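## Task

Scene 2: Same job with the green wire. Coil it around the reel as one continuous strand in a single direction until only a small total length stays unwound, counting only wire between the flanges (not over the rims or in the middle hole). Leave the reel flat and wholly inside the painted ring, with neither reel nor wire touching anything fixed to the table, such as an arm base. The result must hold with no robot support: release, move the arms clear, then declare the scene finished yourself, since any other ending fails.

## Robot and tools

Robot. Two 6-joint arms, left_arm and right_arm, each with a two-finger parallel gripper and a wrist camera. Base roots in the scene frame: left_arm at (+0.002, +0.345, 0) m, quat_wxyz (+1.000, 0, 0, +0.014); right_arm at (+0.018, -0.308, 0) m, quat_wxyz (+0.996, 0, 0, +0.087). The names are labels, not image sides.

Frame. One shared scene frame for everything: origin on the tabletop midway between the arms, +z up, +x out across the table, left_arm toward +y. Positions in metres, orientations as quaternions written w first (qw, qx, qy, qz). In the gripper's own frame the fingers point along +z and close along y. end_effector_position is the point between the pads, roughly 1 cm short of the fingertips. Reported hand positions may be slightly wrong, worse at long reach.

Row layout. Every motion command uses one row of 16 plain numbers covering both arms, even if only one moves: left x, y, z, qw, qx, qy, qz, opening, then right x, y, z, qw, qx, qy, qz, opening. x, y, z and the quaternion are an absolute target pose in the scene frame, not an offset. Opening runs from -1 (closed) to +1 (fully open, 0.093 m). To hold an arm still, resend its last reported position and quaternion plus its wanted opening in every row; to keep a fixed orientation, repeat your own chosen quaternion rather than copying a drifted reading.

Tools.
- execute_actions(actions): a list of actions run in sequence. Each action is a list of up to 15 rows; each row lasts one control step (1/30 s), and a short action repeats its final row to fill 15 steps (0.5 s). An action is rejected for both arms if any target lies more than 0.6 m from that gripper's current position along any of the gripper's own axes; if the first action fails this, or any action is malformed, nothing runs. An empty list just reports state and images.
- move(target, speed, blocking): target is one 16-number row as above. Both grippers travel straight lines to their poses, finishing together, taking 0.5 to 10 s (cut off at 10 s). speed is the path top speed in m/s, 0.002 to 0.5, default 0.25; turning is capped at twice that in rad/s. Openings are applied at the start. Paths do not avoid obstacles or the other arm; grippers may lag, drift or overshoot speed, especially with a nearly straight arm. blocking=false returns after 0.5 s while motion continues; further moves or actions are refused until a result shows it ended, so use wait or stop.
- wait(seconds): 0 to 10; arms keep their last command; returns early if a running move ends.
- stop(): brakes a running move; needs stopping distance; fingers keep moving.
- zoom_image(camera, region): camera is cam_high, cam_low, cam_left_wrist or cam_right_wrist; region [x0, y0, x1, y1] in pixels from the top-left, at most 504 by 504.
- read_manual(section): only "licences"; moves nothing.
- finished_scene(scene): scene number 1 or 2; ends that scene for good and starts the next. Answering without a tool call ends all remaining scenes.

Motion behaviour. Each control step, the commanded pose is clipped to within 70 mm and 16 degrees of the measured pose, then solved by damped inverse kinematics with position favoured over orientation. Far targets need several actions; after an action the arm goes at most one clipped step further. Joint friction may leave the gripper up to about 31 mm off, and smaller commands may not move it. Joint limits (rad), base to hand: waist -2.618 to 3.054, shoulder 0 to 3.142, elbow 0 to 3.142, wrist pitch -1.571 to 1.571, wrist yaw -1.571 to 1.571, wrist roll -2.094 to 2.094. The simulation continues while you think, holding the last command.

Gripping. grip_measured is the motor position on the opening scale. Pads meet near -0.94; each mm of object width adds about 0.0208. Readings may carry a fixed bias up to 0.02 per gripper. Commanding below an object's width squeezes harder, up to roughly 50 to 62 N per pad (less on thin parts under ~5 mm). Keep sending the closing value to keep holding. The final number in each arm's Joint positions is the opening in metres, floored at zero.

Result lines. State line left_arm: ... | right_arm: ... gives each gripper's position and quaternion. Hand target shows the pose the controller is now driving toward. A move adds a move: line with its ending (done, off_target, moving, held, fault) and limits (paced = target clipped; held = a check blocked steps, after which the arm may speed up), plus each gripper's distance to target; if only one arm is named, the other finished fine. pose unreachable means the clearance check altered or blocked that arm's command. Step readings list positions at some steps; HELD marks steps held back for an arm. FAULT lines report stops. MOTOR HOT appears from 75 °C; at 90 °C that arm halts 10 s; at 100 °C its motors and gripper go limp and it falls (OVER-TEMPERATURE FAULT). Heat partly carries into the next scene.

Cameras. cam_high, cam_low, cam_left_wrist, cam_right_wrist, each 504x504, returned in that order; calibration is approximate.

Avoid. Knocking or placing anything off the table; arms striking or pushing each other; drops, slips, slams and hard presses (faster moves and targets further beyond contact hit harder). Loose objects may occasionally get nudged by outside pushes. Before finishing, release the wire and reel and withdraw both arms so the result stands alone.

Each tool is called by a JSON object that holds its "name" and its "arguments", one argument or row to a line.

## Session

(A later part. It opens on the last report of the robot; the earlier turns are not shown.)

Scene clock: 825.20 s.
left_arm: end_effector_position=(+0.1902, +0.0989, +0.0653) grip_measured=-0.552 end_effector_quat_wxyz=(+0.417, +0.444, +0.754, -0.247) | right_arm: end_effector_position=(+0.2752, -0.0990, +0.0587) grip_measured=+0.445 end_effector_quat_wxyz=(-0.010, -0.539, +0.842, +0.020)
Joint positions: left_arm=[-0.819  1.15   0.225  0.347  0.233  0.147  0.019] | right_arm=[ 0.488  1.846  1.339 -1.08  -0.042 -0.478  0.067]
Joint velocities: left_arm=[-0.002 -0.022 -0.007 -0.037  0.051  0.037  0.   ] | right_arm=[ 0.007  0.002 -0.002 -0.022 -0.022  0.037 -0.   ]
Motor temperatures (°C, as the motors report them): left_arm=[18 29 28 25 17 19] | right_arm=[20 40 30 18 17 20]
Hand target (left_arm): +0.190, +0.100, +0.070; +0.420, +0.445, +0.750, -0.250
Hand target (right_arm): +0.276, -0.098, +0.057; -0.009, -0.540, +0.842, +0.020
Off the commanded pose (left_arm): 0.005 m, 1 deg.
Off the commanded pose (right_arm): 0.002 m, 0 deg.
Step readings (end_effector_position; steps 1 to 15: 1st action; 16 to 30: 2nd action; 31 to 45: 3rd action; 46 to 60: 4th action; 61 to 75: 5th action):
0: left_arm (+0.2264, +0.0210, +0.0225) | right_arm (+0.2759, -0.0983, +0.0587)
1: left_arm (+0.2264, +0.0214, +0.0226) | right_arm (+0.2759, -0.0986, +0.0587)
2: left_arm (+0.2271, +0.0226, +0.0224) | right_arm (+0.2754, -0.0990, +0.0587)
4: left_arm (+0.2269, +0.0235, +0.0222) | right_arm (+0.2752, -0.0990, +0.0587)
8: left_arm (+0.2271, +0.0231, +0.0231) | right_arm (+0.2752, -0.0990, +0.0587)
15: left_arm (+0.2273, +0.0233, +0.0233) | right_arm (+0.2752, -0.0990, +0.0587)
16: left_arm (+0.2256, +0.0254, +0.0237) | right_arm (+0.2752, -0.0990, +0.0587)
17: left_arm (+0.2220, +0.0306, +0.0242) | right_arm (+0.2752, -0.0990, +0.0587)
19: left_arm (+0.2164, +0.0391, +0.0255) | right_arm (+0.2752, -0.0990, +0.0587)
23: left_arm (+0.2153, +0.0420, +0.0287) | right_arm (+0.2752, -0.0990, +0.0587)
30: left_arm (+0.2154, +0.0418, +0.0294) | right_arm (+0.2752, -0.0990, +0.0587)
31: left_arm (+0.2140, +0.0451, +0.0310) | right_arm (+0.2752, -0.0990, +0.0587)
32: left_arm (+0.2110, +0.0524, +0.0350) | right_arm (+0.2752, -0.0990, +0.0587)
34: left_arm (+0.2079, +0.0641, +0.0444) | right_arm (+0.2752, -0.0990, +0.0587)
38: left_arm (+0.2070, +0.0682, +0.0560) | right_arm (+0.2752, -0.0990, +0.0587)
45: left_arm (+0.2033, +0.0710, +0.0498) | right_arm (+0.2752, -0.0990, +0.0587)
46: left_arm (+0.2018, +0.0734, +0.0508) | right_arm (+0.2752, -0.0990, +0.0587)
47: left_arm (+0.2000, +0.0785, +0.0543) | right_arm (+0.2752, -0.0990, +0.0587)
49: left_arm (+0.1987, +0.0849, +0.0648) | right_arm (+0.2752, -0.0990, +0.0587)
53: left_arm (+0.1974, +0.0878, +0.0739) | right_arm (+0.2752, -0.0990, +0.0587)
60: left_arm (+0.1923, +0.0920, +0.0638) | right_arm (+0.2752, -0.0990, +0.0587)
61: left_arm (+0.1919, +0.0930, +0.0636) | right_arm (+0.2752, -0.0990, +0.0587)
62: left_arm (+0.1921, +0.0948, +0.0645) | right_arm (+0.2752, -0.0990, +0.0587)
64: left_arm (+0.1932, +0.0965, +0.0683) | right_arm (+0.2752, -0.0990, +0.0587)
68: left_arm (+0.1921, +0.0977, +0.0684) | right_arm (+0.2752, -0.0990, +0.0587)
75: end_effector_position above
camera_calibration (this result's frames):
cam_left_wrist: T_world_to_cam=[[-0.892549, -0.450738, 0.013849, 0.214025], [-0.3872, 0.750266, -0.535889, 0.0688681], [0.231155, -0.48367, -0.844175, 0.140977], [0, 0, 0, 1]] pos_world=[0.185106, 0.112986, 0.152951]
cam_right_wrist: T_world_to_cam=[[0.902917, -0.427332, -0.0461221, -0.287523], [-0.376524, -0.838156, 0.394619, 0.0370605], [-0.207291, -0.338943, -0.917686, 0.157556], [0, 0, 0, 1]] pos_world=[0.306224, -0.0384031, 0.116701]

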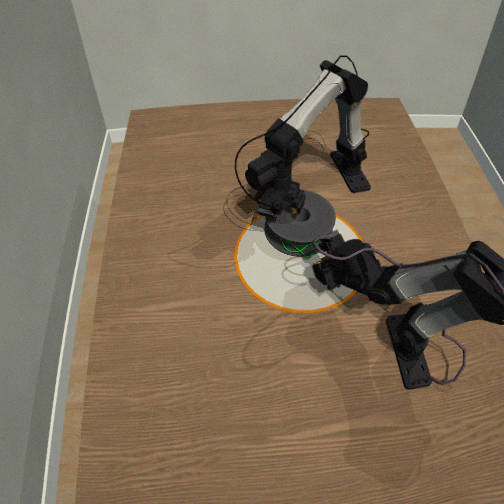

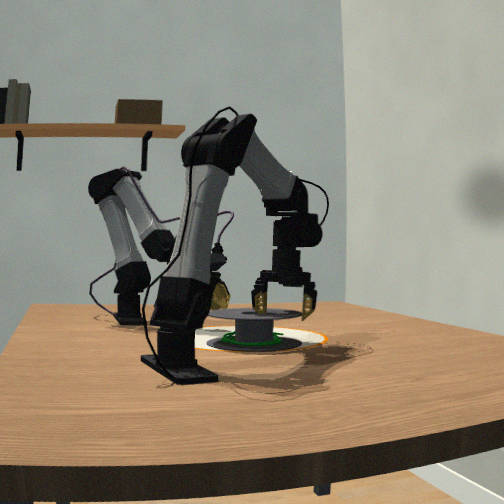

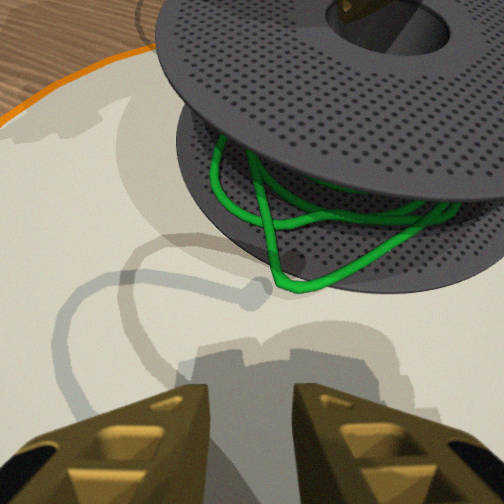

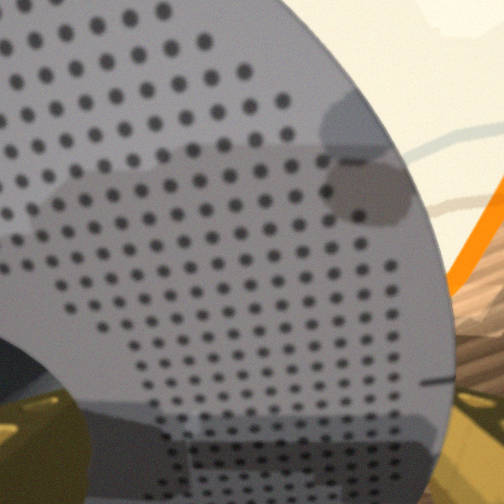

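{"name": "move", "arguments": {
  "target": [0.198,0.085,0.03,0.341,0.599,0.654,-0.312,-0.6,0.2752,-0.099,0.057,-0.009,-0.54,0.842,0.02,0.28],
  "speed": 0.2
}}

Scene clock: 829.03 s.
left_arm: end_effector_position=(+0.1945, +0.0858, +0.0330) grip_measured=-0.598 end_effector_quat_wxyz=(+0.348, +0.598, +0.654, -0.308) | right_arm: end_effector_position=(+0.2752, -0.0990, +0.0587) grip_measured=+0.445 end_effector_quat_wxyz=(-0.010, -0.539, +0.842, +0.020)
Joint positions: left_arm=[-0.626  1.508  0.39   0.299  0.678  0.607  0.016] | right_arm=[ 0.488  1.846  1.339 -1.08  -0.042 -0.478  0.067]
Joint velocities: left_arm=[ 0.002  0.002 -0.012  0.007  0.066 -0.022 -0.   ] | right_arm=[-0.002 -0.007  0.002 -0.051  0.007  0.081 -0.001]
Motor temperatures (°C, as the motors report them): left_arm=[18 28 28 25 17 19] | right_arm=[20 41 29 18 17 20]
Hand target (left_arm): +0.197, +0.085, +0.032; +0.342, +0.598, +0.655, -0.312
Hand target (right_arm): +0.275, -0.099, +0.057; -0.009, -0.540, +0.842, +0.020
Off the commanded pose (left_arm): 0.005 m, 1 deg.
Off the commanded pose (right_arm): 0.002 m, 0 deg.
move: done
camera_calibration (this result's frames):
cam_left_wrist: T_world_to_cam=[[-0.998172, -0.0604286, 0.000553862, 0.199939], [-0.0527371, 0.866574, -0.496255, -0.0133222], [0.029508, -0.495377, -0.868177, 0.147427], [0, 0, 0, 1]] pos_world=[0.19452, 0.0966588, 0.121271]
cam_right_wrist: T_world_to_cam=[[0.902917, -0.427332, -0.0461221, -0.287523], [-0.376524, -0.838156, 0.394619, 0.0370605], [-0.207291, -0.338943, -0.917686, 0.157556], [0, 0, 0, 1]] pos_world=[0.306224, -0.0384031, 0.116701]

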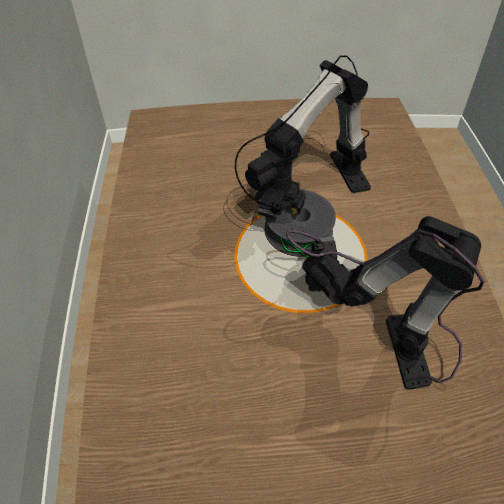

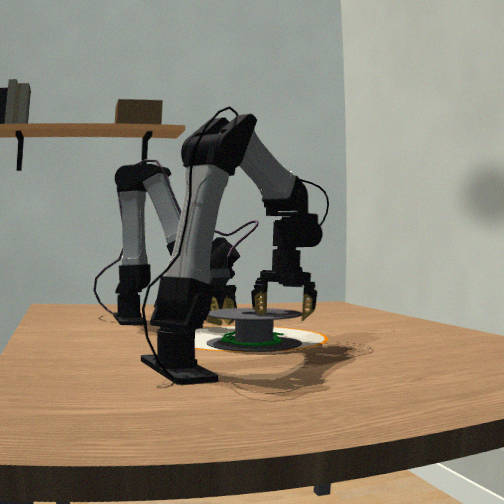

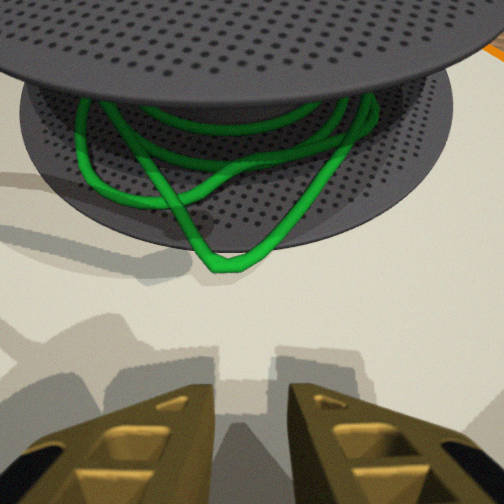

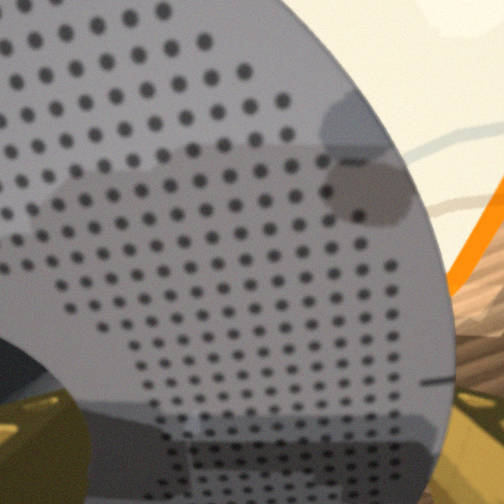

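{"name": "move", "arguments": {
  "target": [0.204,0.058,0.02,0.341,0.599,0.654,-0.312,-0.6,0.2752,-0.099,0.057,-0.009,-0.54,0.842,0.02,0.28],
  "speed": 0.1
}}

Scene clock: 830.40 s.
left_arm: end_effector_position=(+0.1974, +0.0648, +0.0188) grip_measured=-0.598 end_effector_quat_wxyz=(+0.332, +0.598, +0.658, -0.315) | right_arm: end_effector_position=(+0.2752, -0.0990, +0.0587) grip_measured=+0.445 end_effector_quat_wxyz=(-0.010, -0.539, +0.842, +0.020)
Joint positions: left_arm=[-0.685  1.639  0.443  0.377  0.651  0.554  0.016] | right_arm=[ 0.488  1.846  1.339 -1.08  -0.042 -0.478  0.067]
Joint velocities: left_arm=[ 0.007  0.012 -0.022  0.037 -0.007 -0.022 -0.   ] | right_arm=[ 0.002  0.007 -0.007 -0.022  0.081  0.081 -0.   ]
Motor temperatures (°C, as the motors report them): left_arm=[18 28 28 25 17 19] | right_arm=[20 41 29 18 17 20]
Hand target (left_arm): +0.203, +0.058, +0.021; +0.341, +0.599, +0.654, -0.312
Hand target (right_arm): +0.275, -0.099, +0.057; -0.009, -0.540, +0.842, +0.020
Off the commanded pose (left_arm): 0.010 m, 1 deg.
Off the commanded pose (right_arm): 0.002 m, 0 deg.
move: done
camera_calibration (this result's frames):
cam_left_wrist: T_world_to_cam=[[-0.998273, -0.0492249, 0.0320615, 0.200183], [-0.0585979, 0.873055, -0.484088, -0.00144209], [-0.00416228, -0.485131, -0.874432, 0.130741], [0, 0, 0, 1]] pos_world=[0.200296, 0.0745398, 0.107208]
cam_right_wrist: T_world_to_cam=[[0.902917, -0.427332, -0.0461221, -0.287523], [-0.376524, -0.838156, 0.394619, 0.0370605], [-0.207291, -0.338943, -0.917686, 0.157556], [0, 0, 0, 1]] pos_world=[0.306224, -0.0384031, 0.116701]

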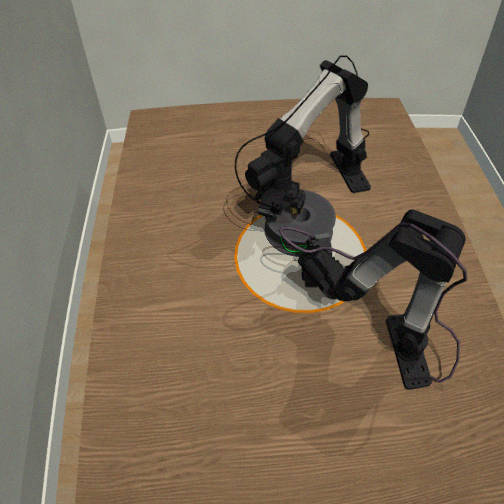

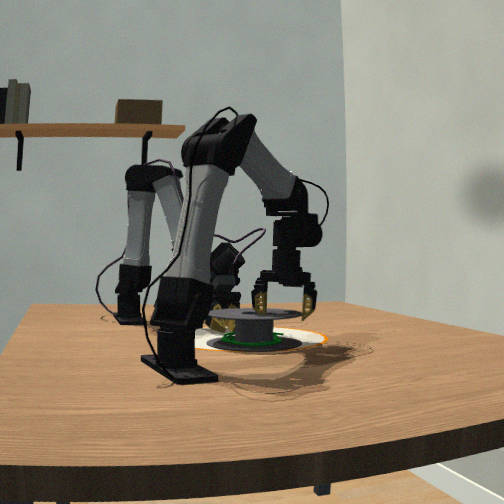

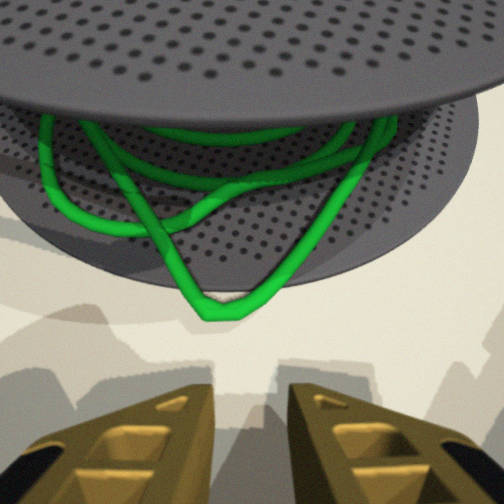

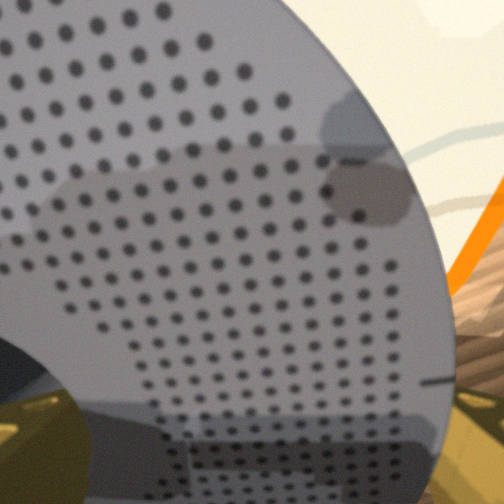

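{"name": "execute_actions", "arguments": {
  "actions": [
    [[0.216,0.062,0.024,0.341,0.599,0.654,-0.312,-0.6,0.2752,-0.099,0.057,-0.009,-0.54,0.842,0.02,0.28]]
  ]
}}

Scene clock: 831.27 s.
left_arm: end_effector_position=(+0.2144, +0.0621, +0.0277) grip_measured=-0.598 end_effector_quat_wxyz=(+0.349, +0.599, +0.652, -0.308) | right_arm: end_effector_position=(+0.2752, -0.0990, +0.0587) grip_measured=+0.445 end_effector_quat_wxyz=(-0.010, -0.539, +0.842, +0.020)
Joint positions: left_arm=[-0.659  1.647  0.487  0.363  0.655  0.578  0.016] | right_arm=[ 0.488  1.846  1.339 -1.08  -0.042 -0.478  0.067]
Joint velocities: left_arm=[-0.007 -0.007  0.017 -0.051 -0.037  0.022  0.001] | right_arm=[ 0.007  0.007 -0.007 -0.037  0.022 -0.022 -0.   ]
Motor temperatures (°C, as the motors report them): left_arm=[18 28 28 25 17 19] | right_arm=[20 41 29 18 17 20]
Hand target (left_arm): +0.216, +0.062, +0.024; +0.341, +0.599, +0.654, -0.312
Hand target (right_arm): +0.275, -0.099, +0.057; -0.009, -0.540, +0.842, +0.020
Off the commanded pose (left_arm): 0.004 m, 1 deg.
Off the commanded pose (right_arm): 0.002 m, 0 deg.
Step readings (end_effector_position):
0: left_arm (+0.1976, +0.0646, +0.0191) | right_arm (+0.2752, -0.0990, +0.0587)
1: left_arm (+0.1988, +0.0646, +0.0197) | right_arm (+0.2752, -0.0990, +0.0587)
2: left_arm (+0.2022, +0.0645, +0.0207) | right_arm (+0.2752, -0.0990, +0.0587)
4: left_arm (+0.2103, +0.0636, +0.0245) | right_arm (+0.2752, -0.0990, +0.0587)
8: left_arm (+0.2147, +0.0620, +0.0279) | right_arm (+0.2752, -0.0990, +0.0587)
15: end_effector_position above
camera_calibration (this result's frames):
cam_left_wrist: T_world_to_cam=[[-0.998288, -0.0584086, -0.00319188, 0.218376], [-0.049051, 0.865587, -0.49835, 0.00495307], [0.0318708, -0.49734, -0.86697, 0.130109], [0, 0, 0, 1]] pos_world=[0.214099, 0.073176, 0.115966]
cam_right_wrist: T_world_to_cam=[[0.902917, -0.427332, -0.0461221, -0.287523], [-0.376524, -0.838156, 0.394619, 0.0370605], [-0.207291, -0.338943, -0.917686, 0.157556], [0, 0, 0, 1]] pos_world=[0.306224, -0.0384031, 0.116701]

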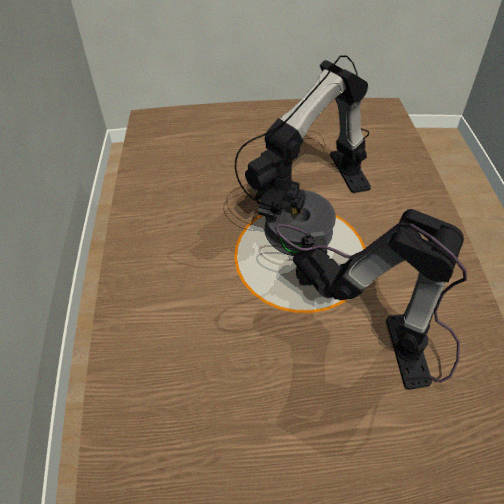

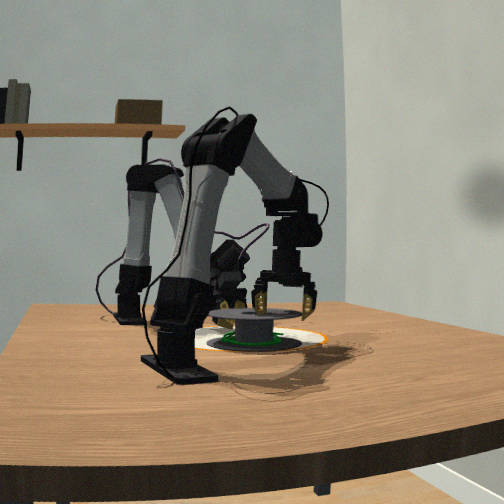

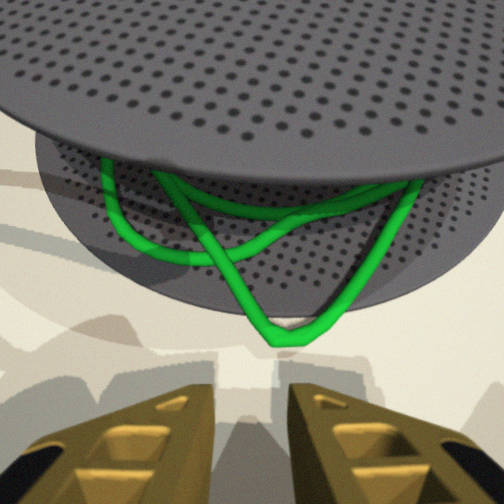

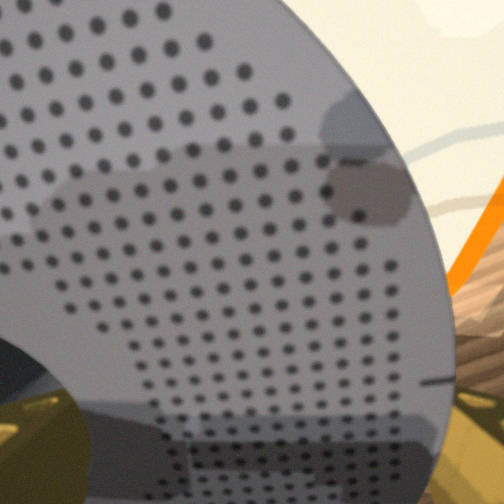

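{"name": "execute_actions", "arguments": {
  "actions": [
    [[0.203,0.058,0.018,0.341,0.599,0.654,-0.312,-0.6,0.2752,-0.099,0.057,-0.009,-0.54,0.842,0.02,0.28]]
  ]
}}

Scene clock: 832.20 s.
left_arm: end_effector_position=(+0.2061, +0.0571, +0.0270) grip_measured=-0.598 end_effector_quat_wxyz=(+0.347, +0.600, +0.649, -0.314) | right_arm: end_effector_position=(+0.2752, -0.0990, +0.0587) grip_measured=+0.445 end_effector_quat_wxyz=(-0.010, -0.539, +0.842, +0.020)
Joint positions: left_arm=[-0.688  1.647  0.472  0.392  0.65   0.553  0.016] | right_arm=[ 0.488  1.846  1.339 -1.08  -0.042 -0.478  0.067]
Joint velocities: left_arm=[-0.007 -0.012 -0.007 -0.022  0.022 -0.037 -0.001] | right_arm=[ 0.007  0.007 -0.012  0.037 -0.051 -0.037 -0.001]
Motor temperatures (°C, as the motors report them): left_arm=[18 28 28 25 17 19] | right_arm=[20 41 29 18 17 20]
Hand target (left_arm): +0.203, +0.059, +0.018; +0.341, +0.599, +0.654, -0.312
Hand target (right_arm): +0.275, -0.099, +0.057; -0.009, -0.540, +0.842, +0.020
Off the commanded pose (left_arm): 0.010 m, 1 deg.
Off the commanded pose (right_arm): 0.002 m, 0 deg.
Step readings (end_effector_position):
0: left_arm (+0.2144, +0.0621, +0.0277) | right_arm (+0.2752, -0.0990, +0.0587)
1: left_arm (+0.2139, +0.0616, +0.0276) | right_arm (+0.2752, -0.0990, +0.0587)
2: left_arm (+0.2119, +0.0604, +0.0274) | right_arm (+0.2752, -0.0990, +0.0587)
4: left_arm (+0.2070, +0.0583, +0.0265) | right_arm (+0.2752, -0.0990, +0.0587)
8: left_arm (+0.2051, +0.0576, +0.0261) | right_arm (+0.2752, -0.0990, +0.0587)
15: end_effector_position above
camera_calibration (this result's frames):
cam_left_wrist: T_world_to_cam=[[-0.998877, -0.047179, 0.00430597, 0.209005], [-0.0429103, 0.862474, -0.504279, 0.00764995], [0.0200776, -0.503898, -0.86353, 0.129974], [0, 0, 0, 1]] pos_world=[0.206489, 0.0687566, 0.115195]
cam_right_wrist: T_world_to_cam=[[0.902917, -0.427332, -0.0461221, -0.287523], [-0.376524, -0.838156, 0.394619, 0.0370605], [-0.207291, -0.338943, -0.917686, 0.157556], [0, 0, 0, 1]] pos_world=[0.306224, -0.0384031, 0.116701]

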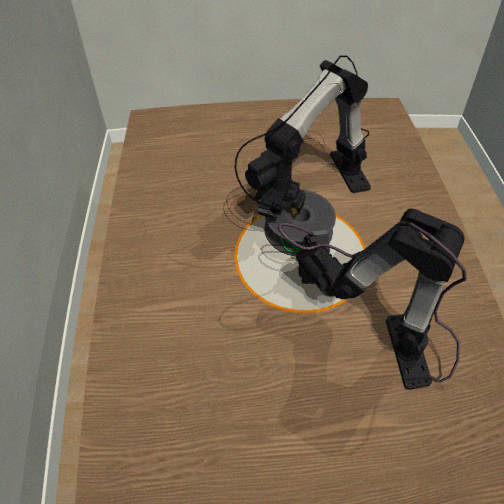

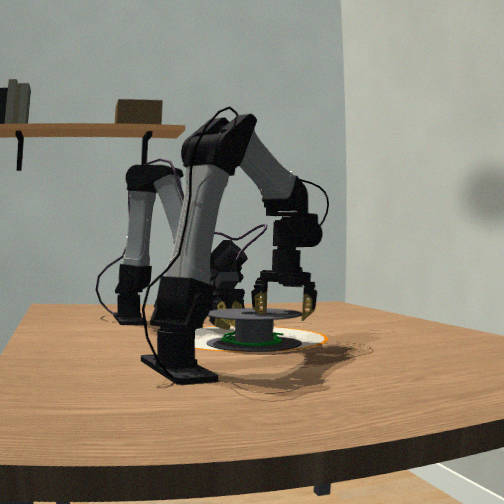

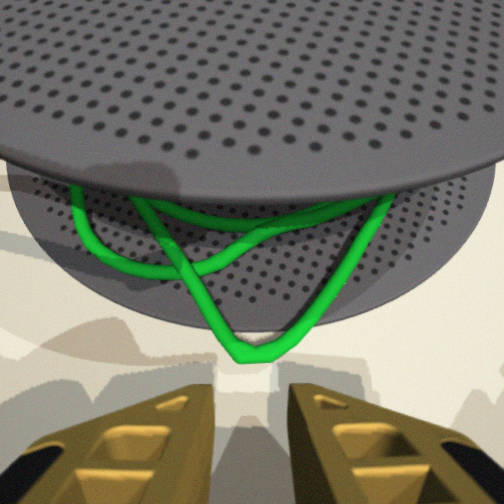

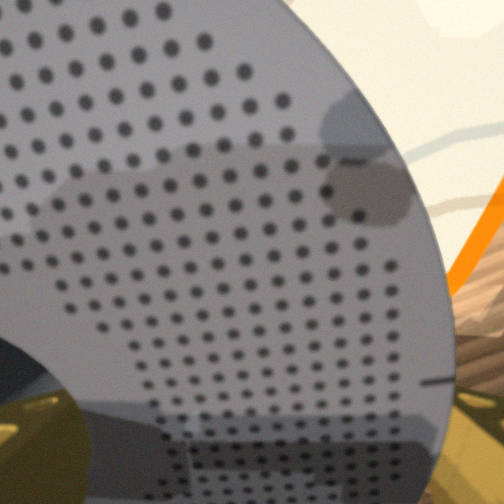

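{"name": "execute_actions", "arguments": {
  "actions": [
    [[0.206,0.06,0.008,0.341,0.599,0.654,-0.312,-0.6,0.2752,-0.099,0.057,-0.009,-0.54,0.842,0.02,0.28]],
    [[0.206,0.045,0.016,0.341,0.599,0.654,-0.312,-0.6,0.2752,-0.099,0.057,-0.009,-0.54,0.842,0.02,0.28]]
  ]
}}

Scene clock: 833.53 s.
left_arm: end_effector_position=(+0.2008, +0.0499, +0.0150) grip_measured=-0.598 end_effector_quat_wxyz=(+0.337, +0.600, +0.654, -0.315) | right_arm: end_effector_position=(+0.2752, -0.0990, +0.0587) grip_measured=+0.445 end_effector_quat_wxyz=(-0.010, -0.539, +0.842, +0.020)
Joint positions: left_arm=[-0.724  1.703  0.472  0.443  0.627  0.523  0.016] | right_arm=[ 0.488  1.846  1.339 -1.08  -0.042 -0.478  0.067]
Joint velocities: left_arm=[ 0.012  0.022  0.027 -0.022  0.007  0.037  0.   ] | right_arm=[-0.002  0.002 -0.002 -0.022 -0.037 -0.066  0.001]
Motor temperatures (°C, as the motors report them): left_arm=[18 28 28 25 17 19] | right_arm=[20 41 29 18 17 20]
Hand target (left_arm): +0.206, +0.045, +0.016; +0.341, +0.599, +0.654, -0.312
Hand target (right_arm): +0.275, -0.099, +0.057; -0.009, -0.540, +0.842, +0.020
Off the commanded pose (left_arm): 0.007 m, 1 deg.
Off the commanded pose (right_arm): 0.002 m, 0 deg.
Step readings (end_effector_position; steps 1 to 15: 1st action; 16 to 30: 2nd action):
0: left_arm (+0.2063, +0.0570, +0.0272) | right_arm (+0.2752, -0.0990, +0.0587)
1: left_arm (+0.2067, +0.0566, +0.0263) | right_arm (+0.2752, -0.0990, +0.0587)
2: left_arm (+0.2074, +0.0561, +0.0243) | right_arm (+0.2752, -0.0990, +0.0587)
4: left_arm (+0.2066, +0.0568, +0.0178) | right_arm (+0.2752, -0.0990, +0.0587)
8: left_arm (+0.2068, +0.0564, +0.0154) | right_arm (+0.2752, -0.0990, +0.0587)
15: left_arm (+0.2079, +0.0556, +0.0166) | right_arm (+0.2752, -0.0990, +0.0587)
16: left_arm (+0.2074, +0.0551, +0.0163) | right_arm (+0.2752, -0.0990, +0.0587)
17: left_arm (+0.2055, +0.0536, +0.0159) | right_arm (+0.2752, -0.0990, +0.0587)
19: left_arm (+0.2013, +0.0506, +0.0156) | right_arm (+0.2752, -0.0990, +0.0587)
23: left_arm (+0.2002, +0.0497, +0.0153) | right_arm (+0.2752, -0.0990, +0.0587)
30: end_effector_position above
camera_calibration (this result's frames):
cam_left_wrist: T_world_to_cam=[[-0.998703, -0.0456772, 0.0224884, 0.203081], [-0.0508315, 0.869568, -0.49119, 0.00857751], [0.00288103, -0.491697, -0.870762, 0.119], [0, 0, 0, 1]] pos_world=[0.202911, 0.0603296, 0.103267]
cam_right_wrist: T_world_to_cam=[[0.902917, -0.427332, -0.0461221, -0.287523], [-0.376524, -0.838156, 0.394619, 0.0370605], [-0.207291, -0.338943, -0.917686, 0.157556], [0, 0, 0, 1]] pos_world=[0.306224, -0.0384031, 0.116701]

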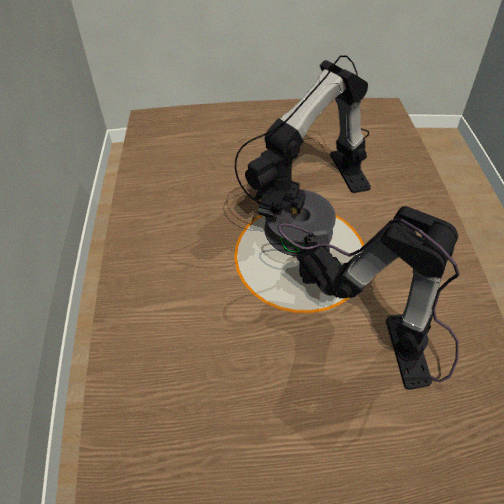

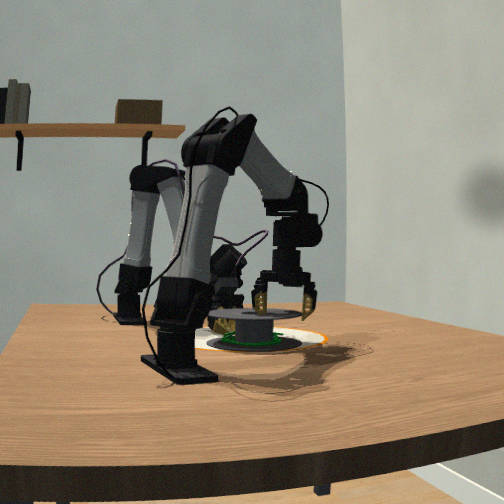

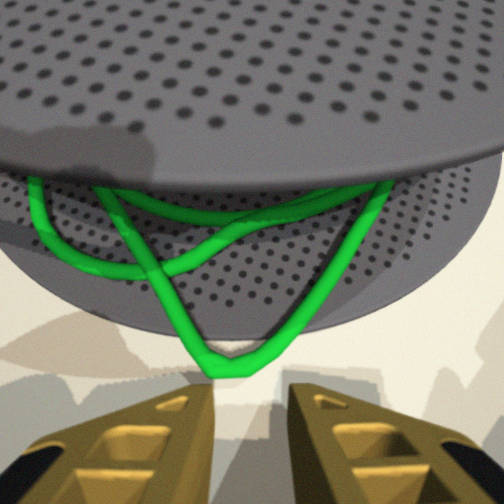

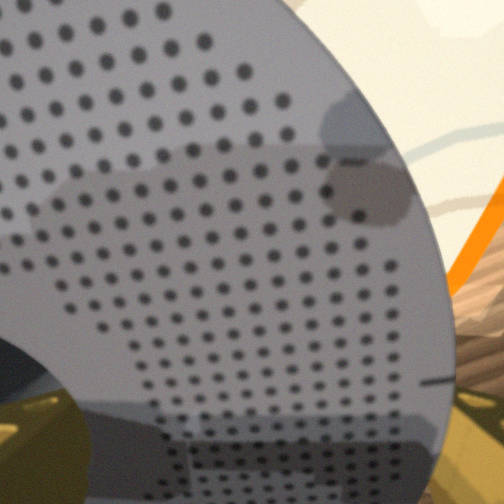

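{"name": "execute_actions", "arguments": {
  "actions": [
    [[0.212,0.048,0.026,0.341,0.599,0.654,-0.312,-0.5,0.2752,-0.099,0.057,-0.009,-0.54,0.842,0.02,0.28]]
  ]
}}

Scene clock: 834.40 s.
left_arm: end_effector_position=(+0.2054, +0.0502, +0.0156) grip_measured=-0.502 end_effector_quat_wxyz=(+0.329, +0.599, +0.659, -0.313) | right_arm: end_effector_position=(+0.2752, -0.0990, +0.0587) grip_measured=+0.445 end_effector_quat_wxyz=(-0.010, -0.539, +0.842, +0.020)
Joint positions: left_arm=[-0.714  1.703  0.501  0.391  0.628  0.531  0.021] | right_arm=[ 0.488  1.846  1.339 -1.08  -0.042 -0.478  0.067]
Joint velocities: left_arm=[-0.012  0.007 -0.012 -0.022 -0.007 -0.022  0.   ] | right_arm=[-0.022 -0.007 -0.017 -0.081 -0.007  0.022  0.002]
Motor temperatures (°C, as the motors report them): left_arm=[18 28 28 25 17 19] | right_arm=[20 41 29 18 17 20]
Hand target (left_arm): +0.212, +0.048, +0.026; +0.341, +0.599, +0.654, -0.312
Hand target (right_arm): +0.275, -0.099, +0.057; -0.009, -0.540, +0.842, +0.020
Off the commanded pose (left_arm): 0.013 m, 2 deg.
Off the commanded pose (right_arm): 0.002 m, 0 deg.
Step readings (end_effector_position):
0: left_arm (+0.2010, +0.0500, +0.0149) | right_arm (+0.2752, -0.0990, +0.0587)
1: left_arm (+0.2013, +0.0500, +0.0148) | right_arm (+0.2752, -0.0990, +0.0587)
2: left_arm (+0.2022, +0.0498, +0.0152) | right_arm (+0.2752, -0.0990, +0.0587)
4: left_arm (+0.2053, +0.0491, +0.0169) | right_arm (+0.2752, -0.0990, +0.0587)
8: left_arm (+0.2068, +0.0491, +0.0173) | right_arm (+0.2752, -0.0990, +0.0587)
15: end_effector_position above
camera_calibration (this result's frames):
cam_left_wrist: T_world_to_cam=[[-0.998154, -0.0504478, 0.0338074, 0.207586], [-0.0604733, 0.876658, -0.477297, 0.0102368], [-0.00555895, -0.478461, -0.878091, 0.12088], [0, 0, 0, 1]] pos_world=[0.208494, 0.0593345, 0.104012]
cam_right_wrist: T_world_to_cam=[[0.902917, -0.427332, -0.0461221, -0.287523], [-0.376524, -0.838156, 0.394619, 0.0370605], [-0.207291, -0.338943, -0.917686, 0.157556], [0, 0, 0, 1]] pos_world=[0.306224, -0.0384031, 0.116701]

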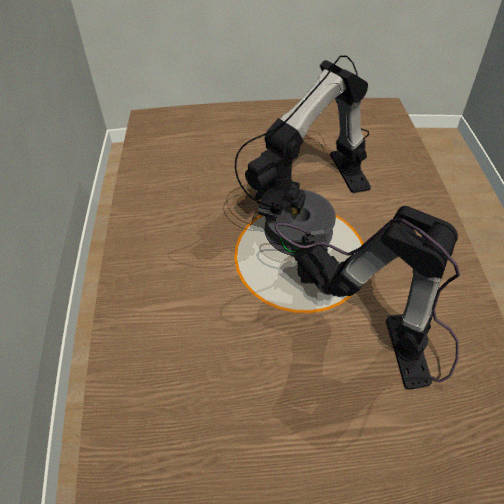

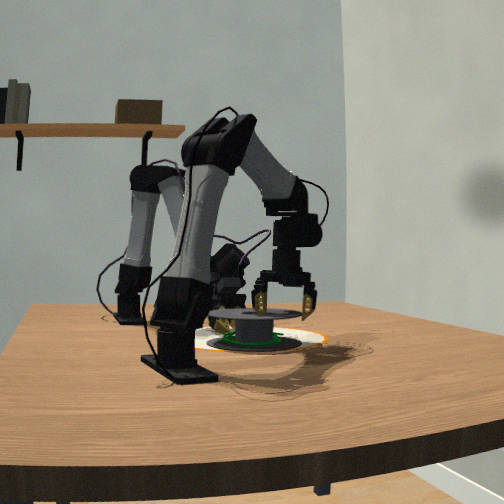

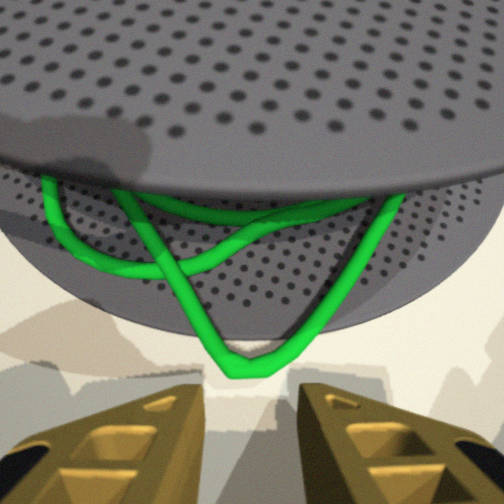

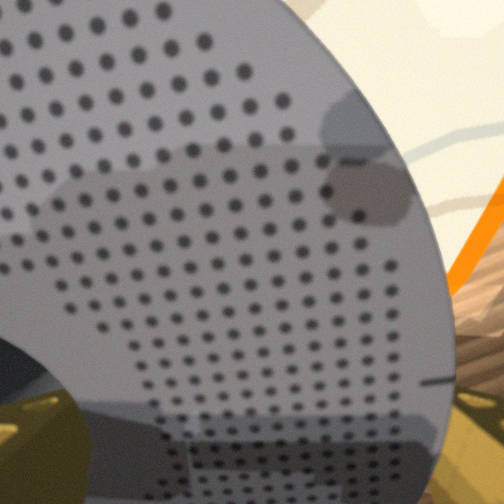

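{"name": "execute_actions", "arguments": {
  "actions": [
    [[0.207,0.052,0.032,0.341,0.599,0.654,-0.312,-1.0,0.2752,-0.099,0.057,-0.009,-0.54,0.842,0.02,0.28]]
  ]
}}

Scene clock: 835.37 s.
left_arm: end_effector_position=(+0.2049, +0.0506, +0.0256) grip_measured=-0.999 end_effector_quat_wxyz=(+0.335, +0.600, +0.656, -0.313) | right_arm: end_effector_position=(+0.2752, -0.0990, +0.0587) grip_measured=+0.445 end_effector_quat_wxyz=(-0.010, -0.539, +0.842, +0.020)
Joint positions: left_arm=[-0.714  1.658  0.501  0.358  0.628  0.532  0.   ] | right_arm=[ 0.488  1.846  1.339 -1.08  -0.042 -0.478  0.067]
Joint velocities: left_arm=[ 0.007 -0.007  0.007  0.051  0.007  0.007  0.   ] | right_arm=[-0.002  0.007  0.012  0.022 -0.007 -0.051  0.   ]
Motor temperatures (°C, as the motors report them): left_arm=[18 28 28 25 17 19] | right_arm=[20 41 29 18 17 20]
Hand target (left_arm): +0.207, +0.052, +0.032; +0.341, +0.599, +0.654, -0.312
Hand target (right_arm): +0.275, -0.099, +0.057; -0.009, -0.540, +0.842, +0.020
Off the commanded pose (left_arm): 0.007 m, 1 deg.
Off the commanded pose (right_arm): 0.002 m, 0 deg.
Step readings (end_effector_position):
0: left_arm (+0.2051, +0.0505, +0.0153) | right_arm (+0.2752, -0.0990, +0.0587)
1: left_arm (+0.2048, +0.0507, +0.0160) | right_arm (+0.2752, -0.0990, +0.0587)
2: left_arm (+0.2045, +0.0510, +0.0179) | right_arm (+0.2752, -0.0990, +0.0587)
4: left_arm (+0.2054, +0.0502, +0.0235) | right_arm (+0.2752, -0.0990, +0.0587)
8: left_arm (+0.2059, +0.0498, +0.0269) | right_arm (+0.2752, -0.0990, +0.0587)
15: end_effector_position above
camera_calibration (this result's frames):
cam_left_wrist: T_world_to_cam=[[-0.998489, -0.0497629, 0.0233043, 0.207075], [-0.0548169, 0.872633, -0.485291, 0.013878], [0.00381338, -0.485835, -0.874042, 0.128213], [0, 0, 0, 1]] pos_world=[0.207034, 0.0604848, 0.113973]
cam_right_wrist: T_world_to_cam=[[0.902917, -0.427332, -0.0461221, -0.287523], [-0.376524, -0.838156, 0.394619, 0.0370605], [-0.207291, -0.338943, -0.917686, 0.157556], [0, 0, 0, 1]] pos_world=[0.306224, -0.0384031, 0.116701]

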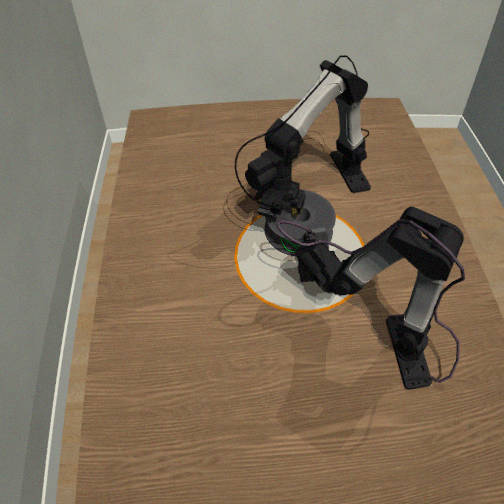

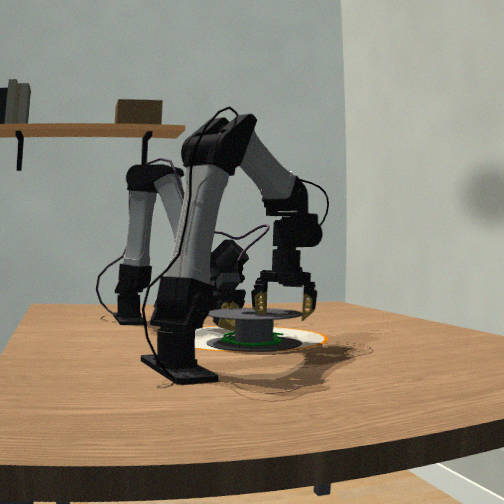

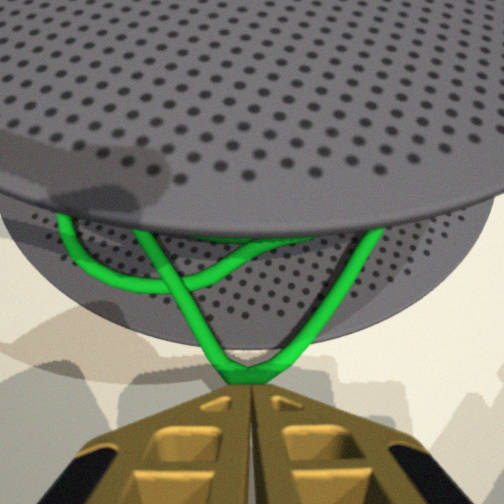

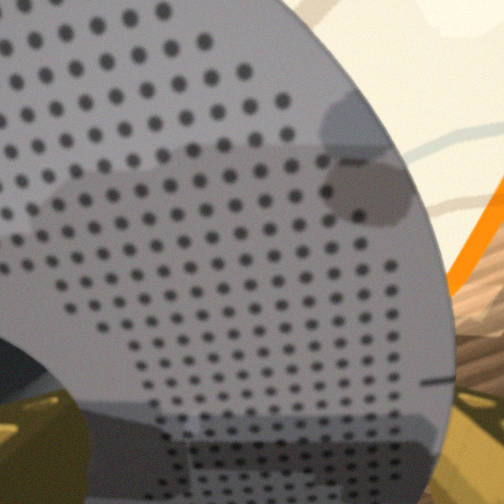

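{"name": "execute_actions", "arguments": {
  "actions": [
    [[0.207,0.054,0.013,0.341,0.599,0.654,-0.312,-1.0,0.2752,-0.099,0.057,-0.009,-0.54,0.842,0.02,0.28]]
  ]
}}

Scene clock: 836.30 s.
left_arm: end_effector_position=(+0.2079, +0.0510, +0.0190) grip_measured=-0.999 end_effector_quat_wxyz=(+0.342, +0.600, +0.653, -0.310) | right_arm: end_effector_position=(+0.2752, -0.0990, +0.0587) grip_measured=+0.445 end_effector_quat_wxyz=(-0.010, -0.539, +0.842, +0.020)
Joint positions: left_arm=[-0.708  1.695  0.488  0.42   0.628  0.539  0.   ] | right_arm=[ 0.488  1.846  1.339 -1.08  -0.042 -0.478  0.067]
Joint velocities: left_arm=[ 0.002 -0.012  0.002  0.095 -0.037 -0.051  0.   ] | right_arm=[ 0.002  0.007  0.012  0.007 -0.007 -0.007  0.   ]
Motor temperatures (°C, as the motors report them): left_arm=[18 28 28 25 17 19] | right_arm=[20 41 29 18 17 20]
Hand target (left_arm): +0.207, +0.054, +0.013; +0.341, +0.599, +0.654, -0.312
Hand target (right_arm): +0.275, -0.099, +0.057; -0.009, -0.540, +0.842, +0.020
Off the commanded pose (left_arm): 0.007 m, 0 deg.
Off the commanded pose (right_arm): 0.002 m, 0 deg.
Step readings (end_effector_position):
0: left_arm (+0.2047, +0.0508, +0.0254) | right_arm (+0.2752, -0.0990, +0.0587)
1: left_arm (+0.2052, +0.0507, +0.0251) | right_arm (+0.2752, -0.0990, +0.0587)
2: left_arm (+0.2063, +0.0505, +0.0241) | right_arm (+0.2752, -0.0990, +0.0587)
4: left_arm (+0.2069, +0.0513, +0.0203) | right_arm (+0.2752, -0.0990, +0.0587)
8: left_arm (+0.2062, +0.0524, +0.0168) | right_arm (+0.2752, -0.0990, +0.0587)
15: end_effector_position above
camera_calibration (this result's frames):
cam_left_wrist: T_world_to_cam=[[-0.998611, -0.0519015, 0.00910289, 0.21064], [-0.0496527, 0.868995, -0.492324, 0.00974824], [0.017642, -0.492092, -0.870365, 0.119965], [0, 0, 0, 1]] pos_world=[0.208715, 0.0614951, 0.107295]
cam_right_wrist: T_world_to_cam=[[0.902917, -0.427332, -0.0461221, -0.287523], [-0.376524, -0.838156, 0.394619, 0.0370605], [-0.207291, -0.338943, -0.917686, 0.157556], [0, 0, 0, 1]] pos_world=[0.306224, -0.0384031, 0.116701]

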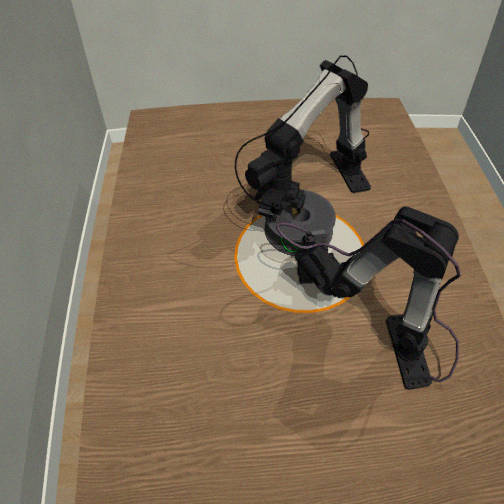

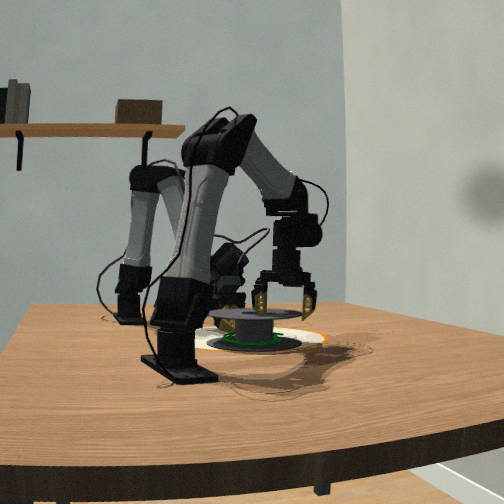

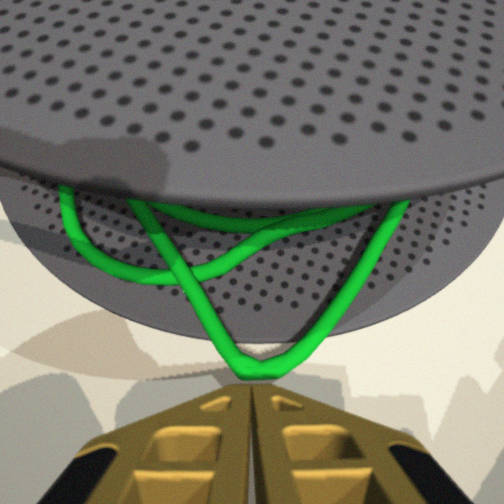

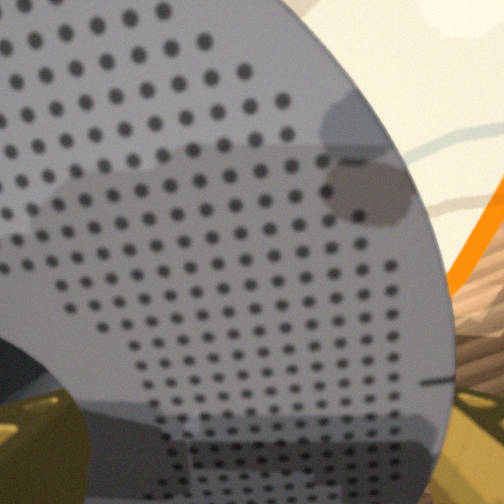

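Good. Push forward.

{"name": "move", "arguments": {
  "target": [0.21,0.022,0.021,0.341,0.599,0.654,-0.312,-1.0,0.2752,-0.099,0.057,-0.009,-0.54,0.842,0.02,0.28],
  "speed": 0.05
}}

Scene clock: 837.40 s.
left_arm: end_effector_position=(+0.2049, +0.0279, +0.0214) grip_measured=-0.999 end_effector_quat_wxyz=(+0.336, +0.600, +0.654, -0.315) | right_arm: end_effector_position=(+0.2752, -0.0990, +0.0587) grip_measured=+0.445 end_effector_quat_wxyz=(-0.010, -0.539, +0.842, +0.020)
Joint positions: left_arm=[-0.778  1.731  0.544  0.423  0.588  0.478  0.   ] | right_arm=[ 0.488  1.846  1.339 -1.08  -0.042 -0.478  0.067]
Joint velocities: left_arm=[-0.022 -0.002 -0.017  0.022 -0.037 -0.081  0.   ] | right_arm=[ 0.022 -0.007  0.012  0.037 -0.022  0.007 -0.   ]
Motor temperatures (°C, as the motors report them): left_arm=[18 28 28 25 17 19] | right_arm=[20 41 29 18 17 20]
Hand target (left_arm): +0.210, +0.022, +0.021; +0.341, +0.599, +0.654, -0.312
Hand target (right_arm): +0.275, -0.099, +0.057; -0.009, -0.540, +0.842, +0.020
Off the commanded pose (left_arm): 0.008 m, 1 deg.
Off the commanded pose (right_arm): 0.002 m, 0 deg.
move: done
camera_calibration (this result's frames):
cam_left_wrist: T_world_to_cam=[[-0.998732, -0.0449142, 0.0227223, 0.206025], [-0.0502845, 0.870124, -0.490261, 0.0309671], [0.00224845, -0.490782, -0.871279, 0.113906], [0, 0, 0, 1]] pos_world=[0.207064, 0.0382111, 0.109744]
cam_right_wrist: T_world_to_cam=[[0.902917, -0.427332, -0.0461221, -0.287523], [-0.376524, -0.838156, 0.394619, 0.0370605], [-0.207291, -0.338943, -0.917686, 0.157556], [0, 0, 0, 1]] pos_world=[0.306224, -0.0384031, 0.116701]

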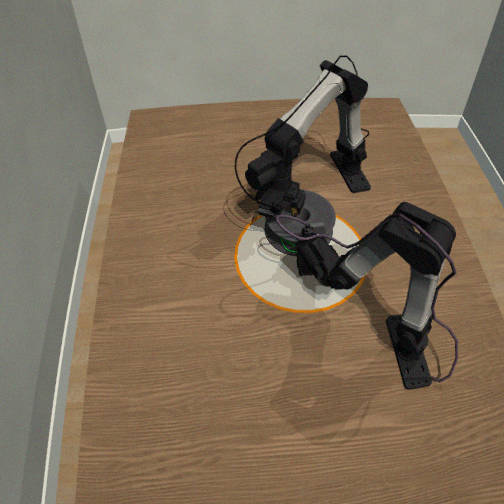

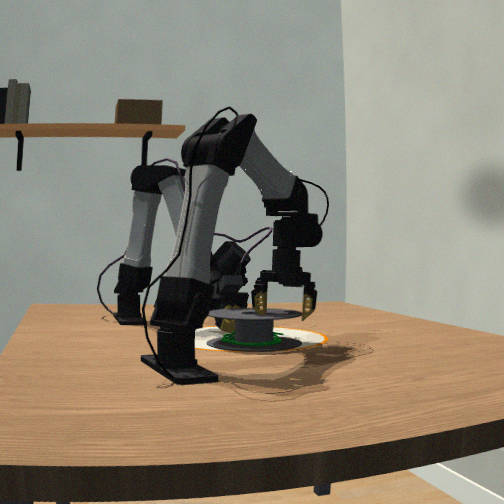

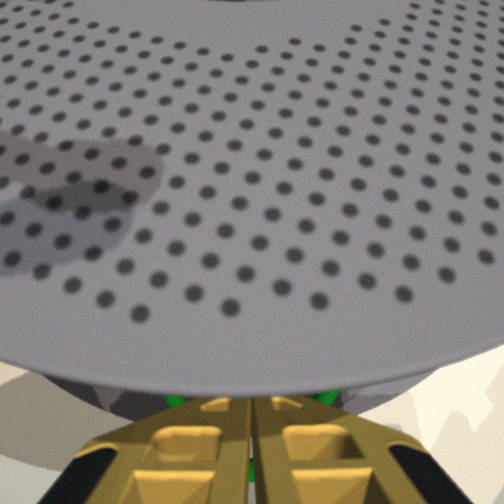

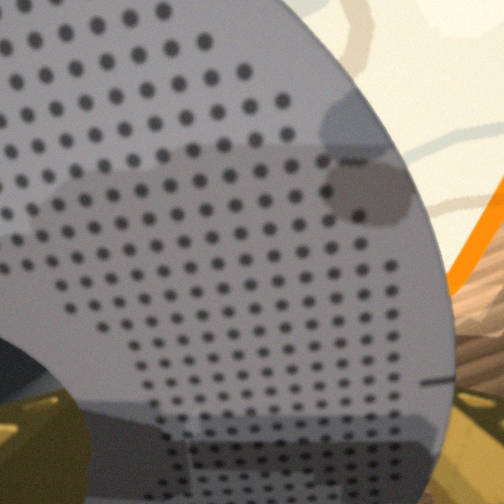

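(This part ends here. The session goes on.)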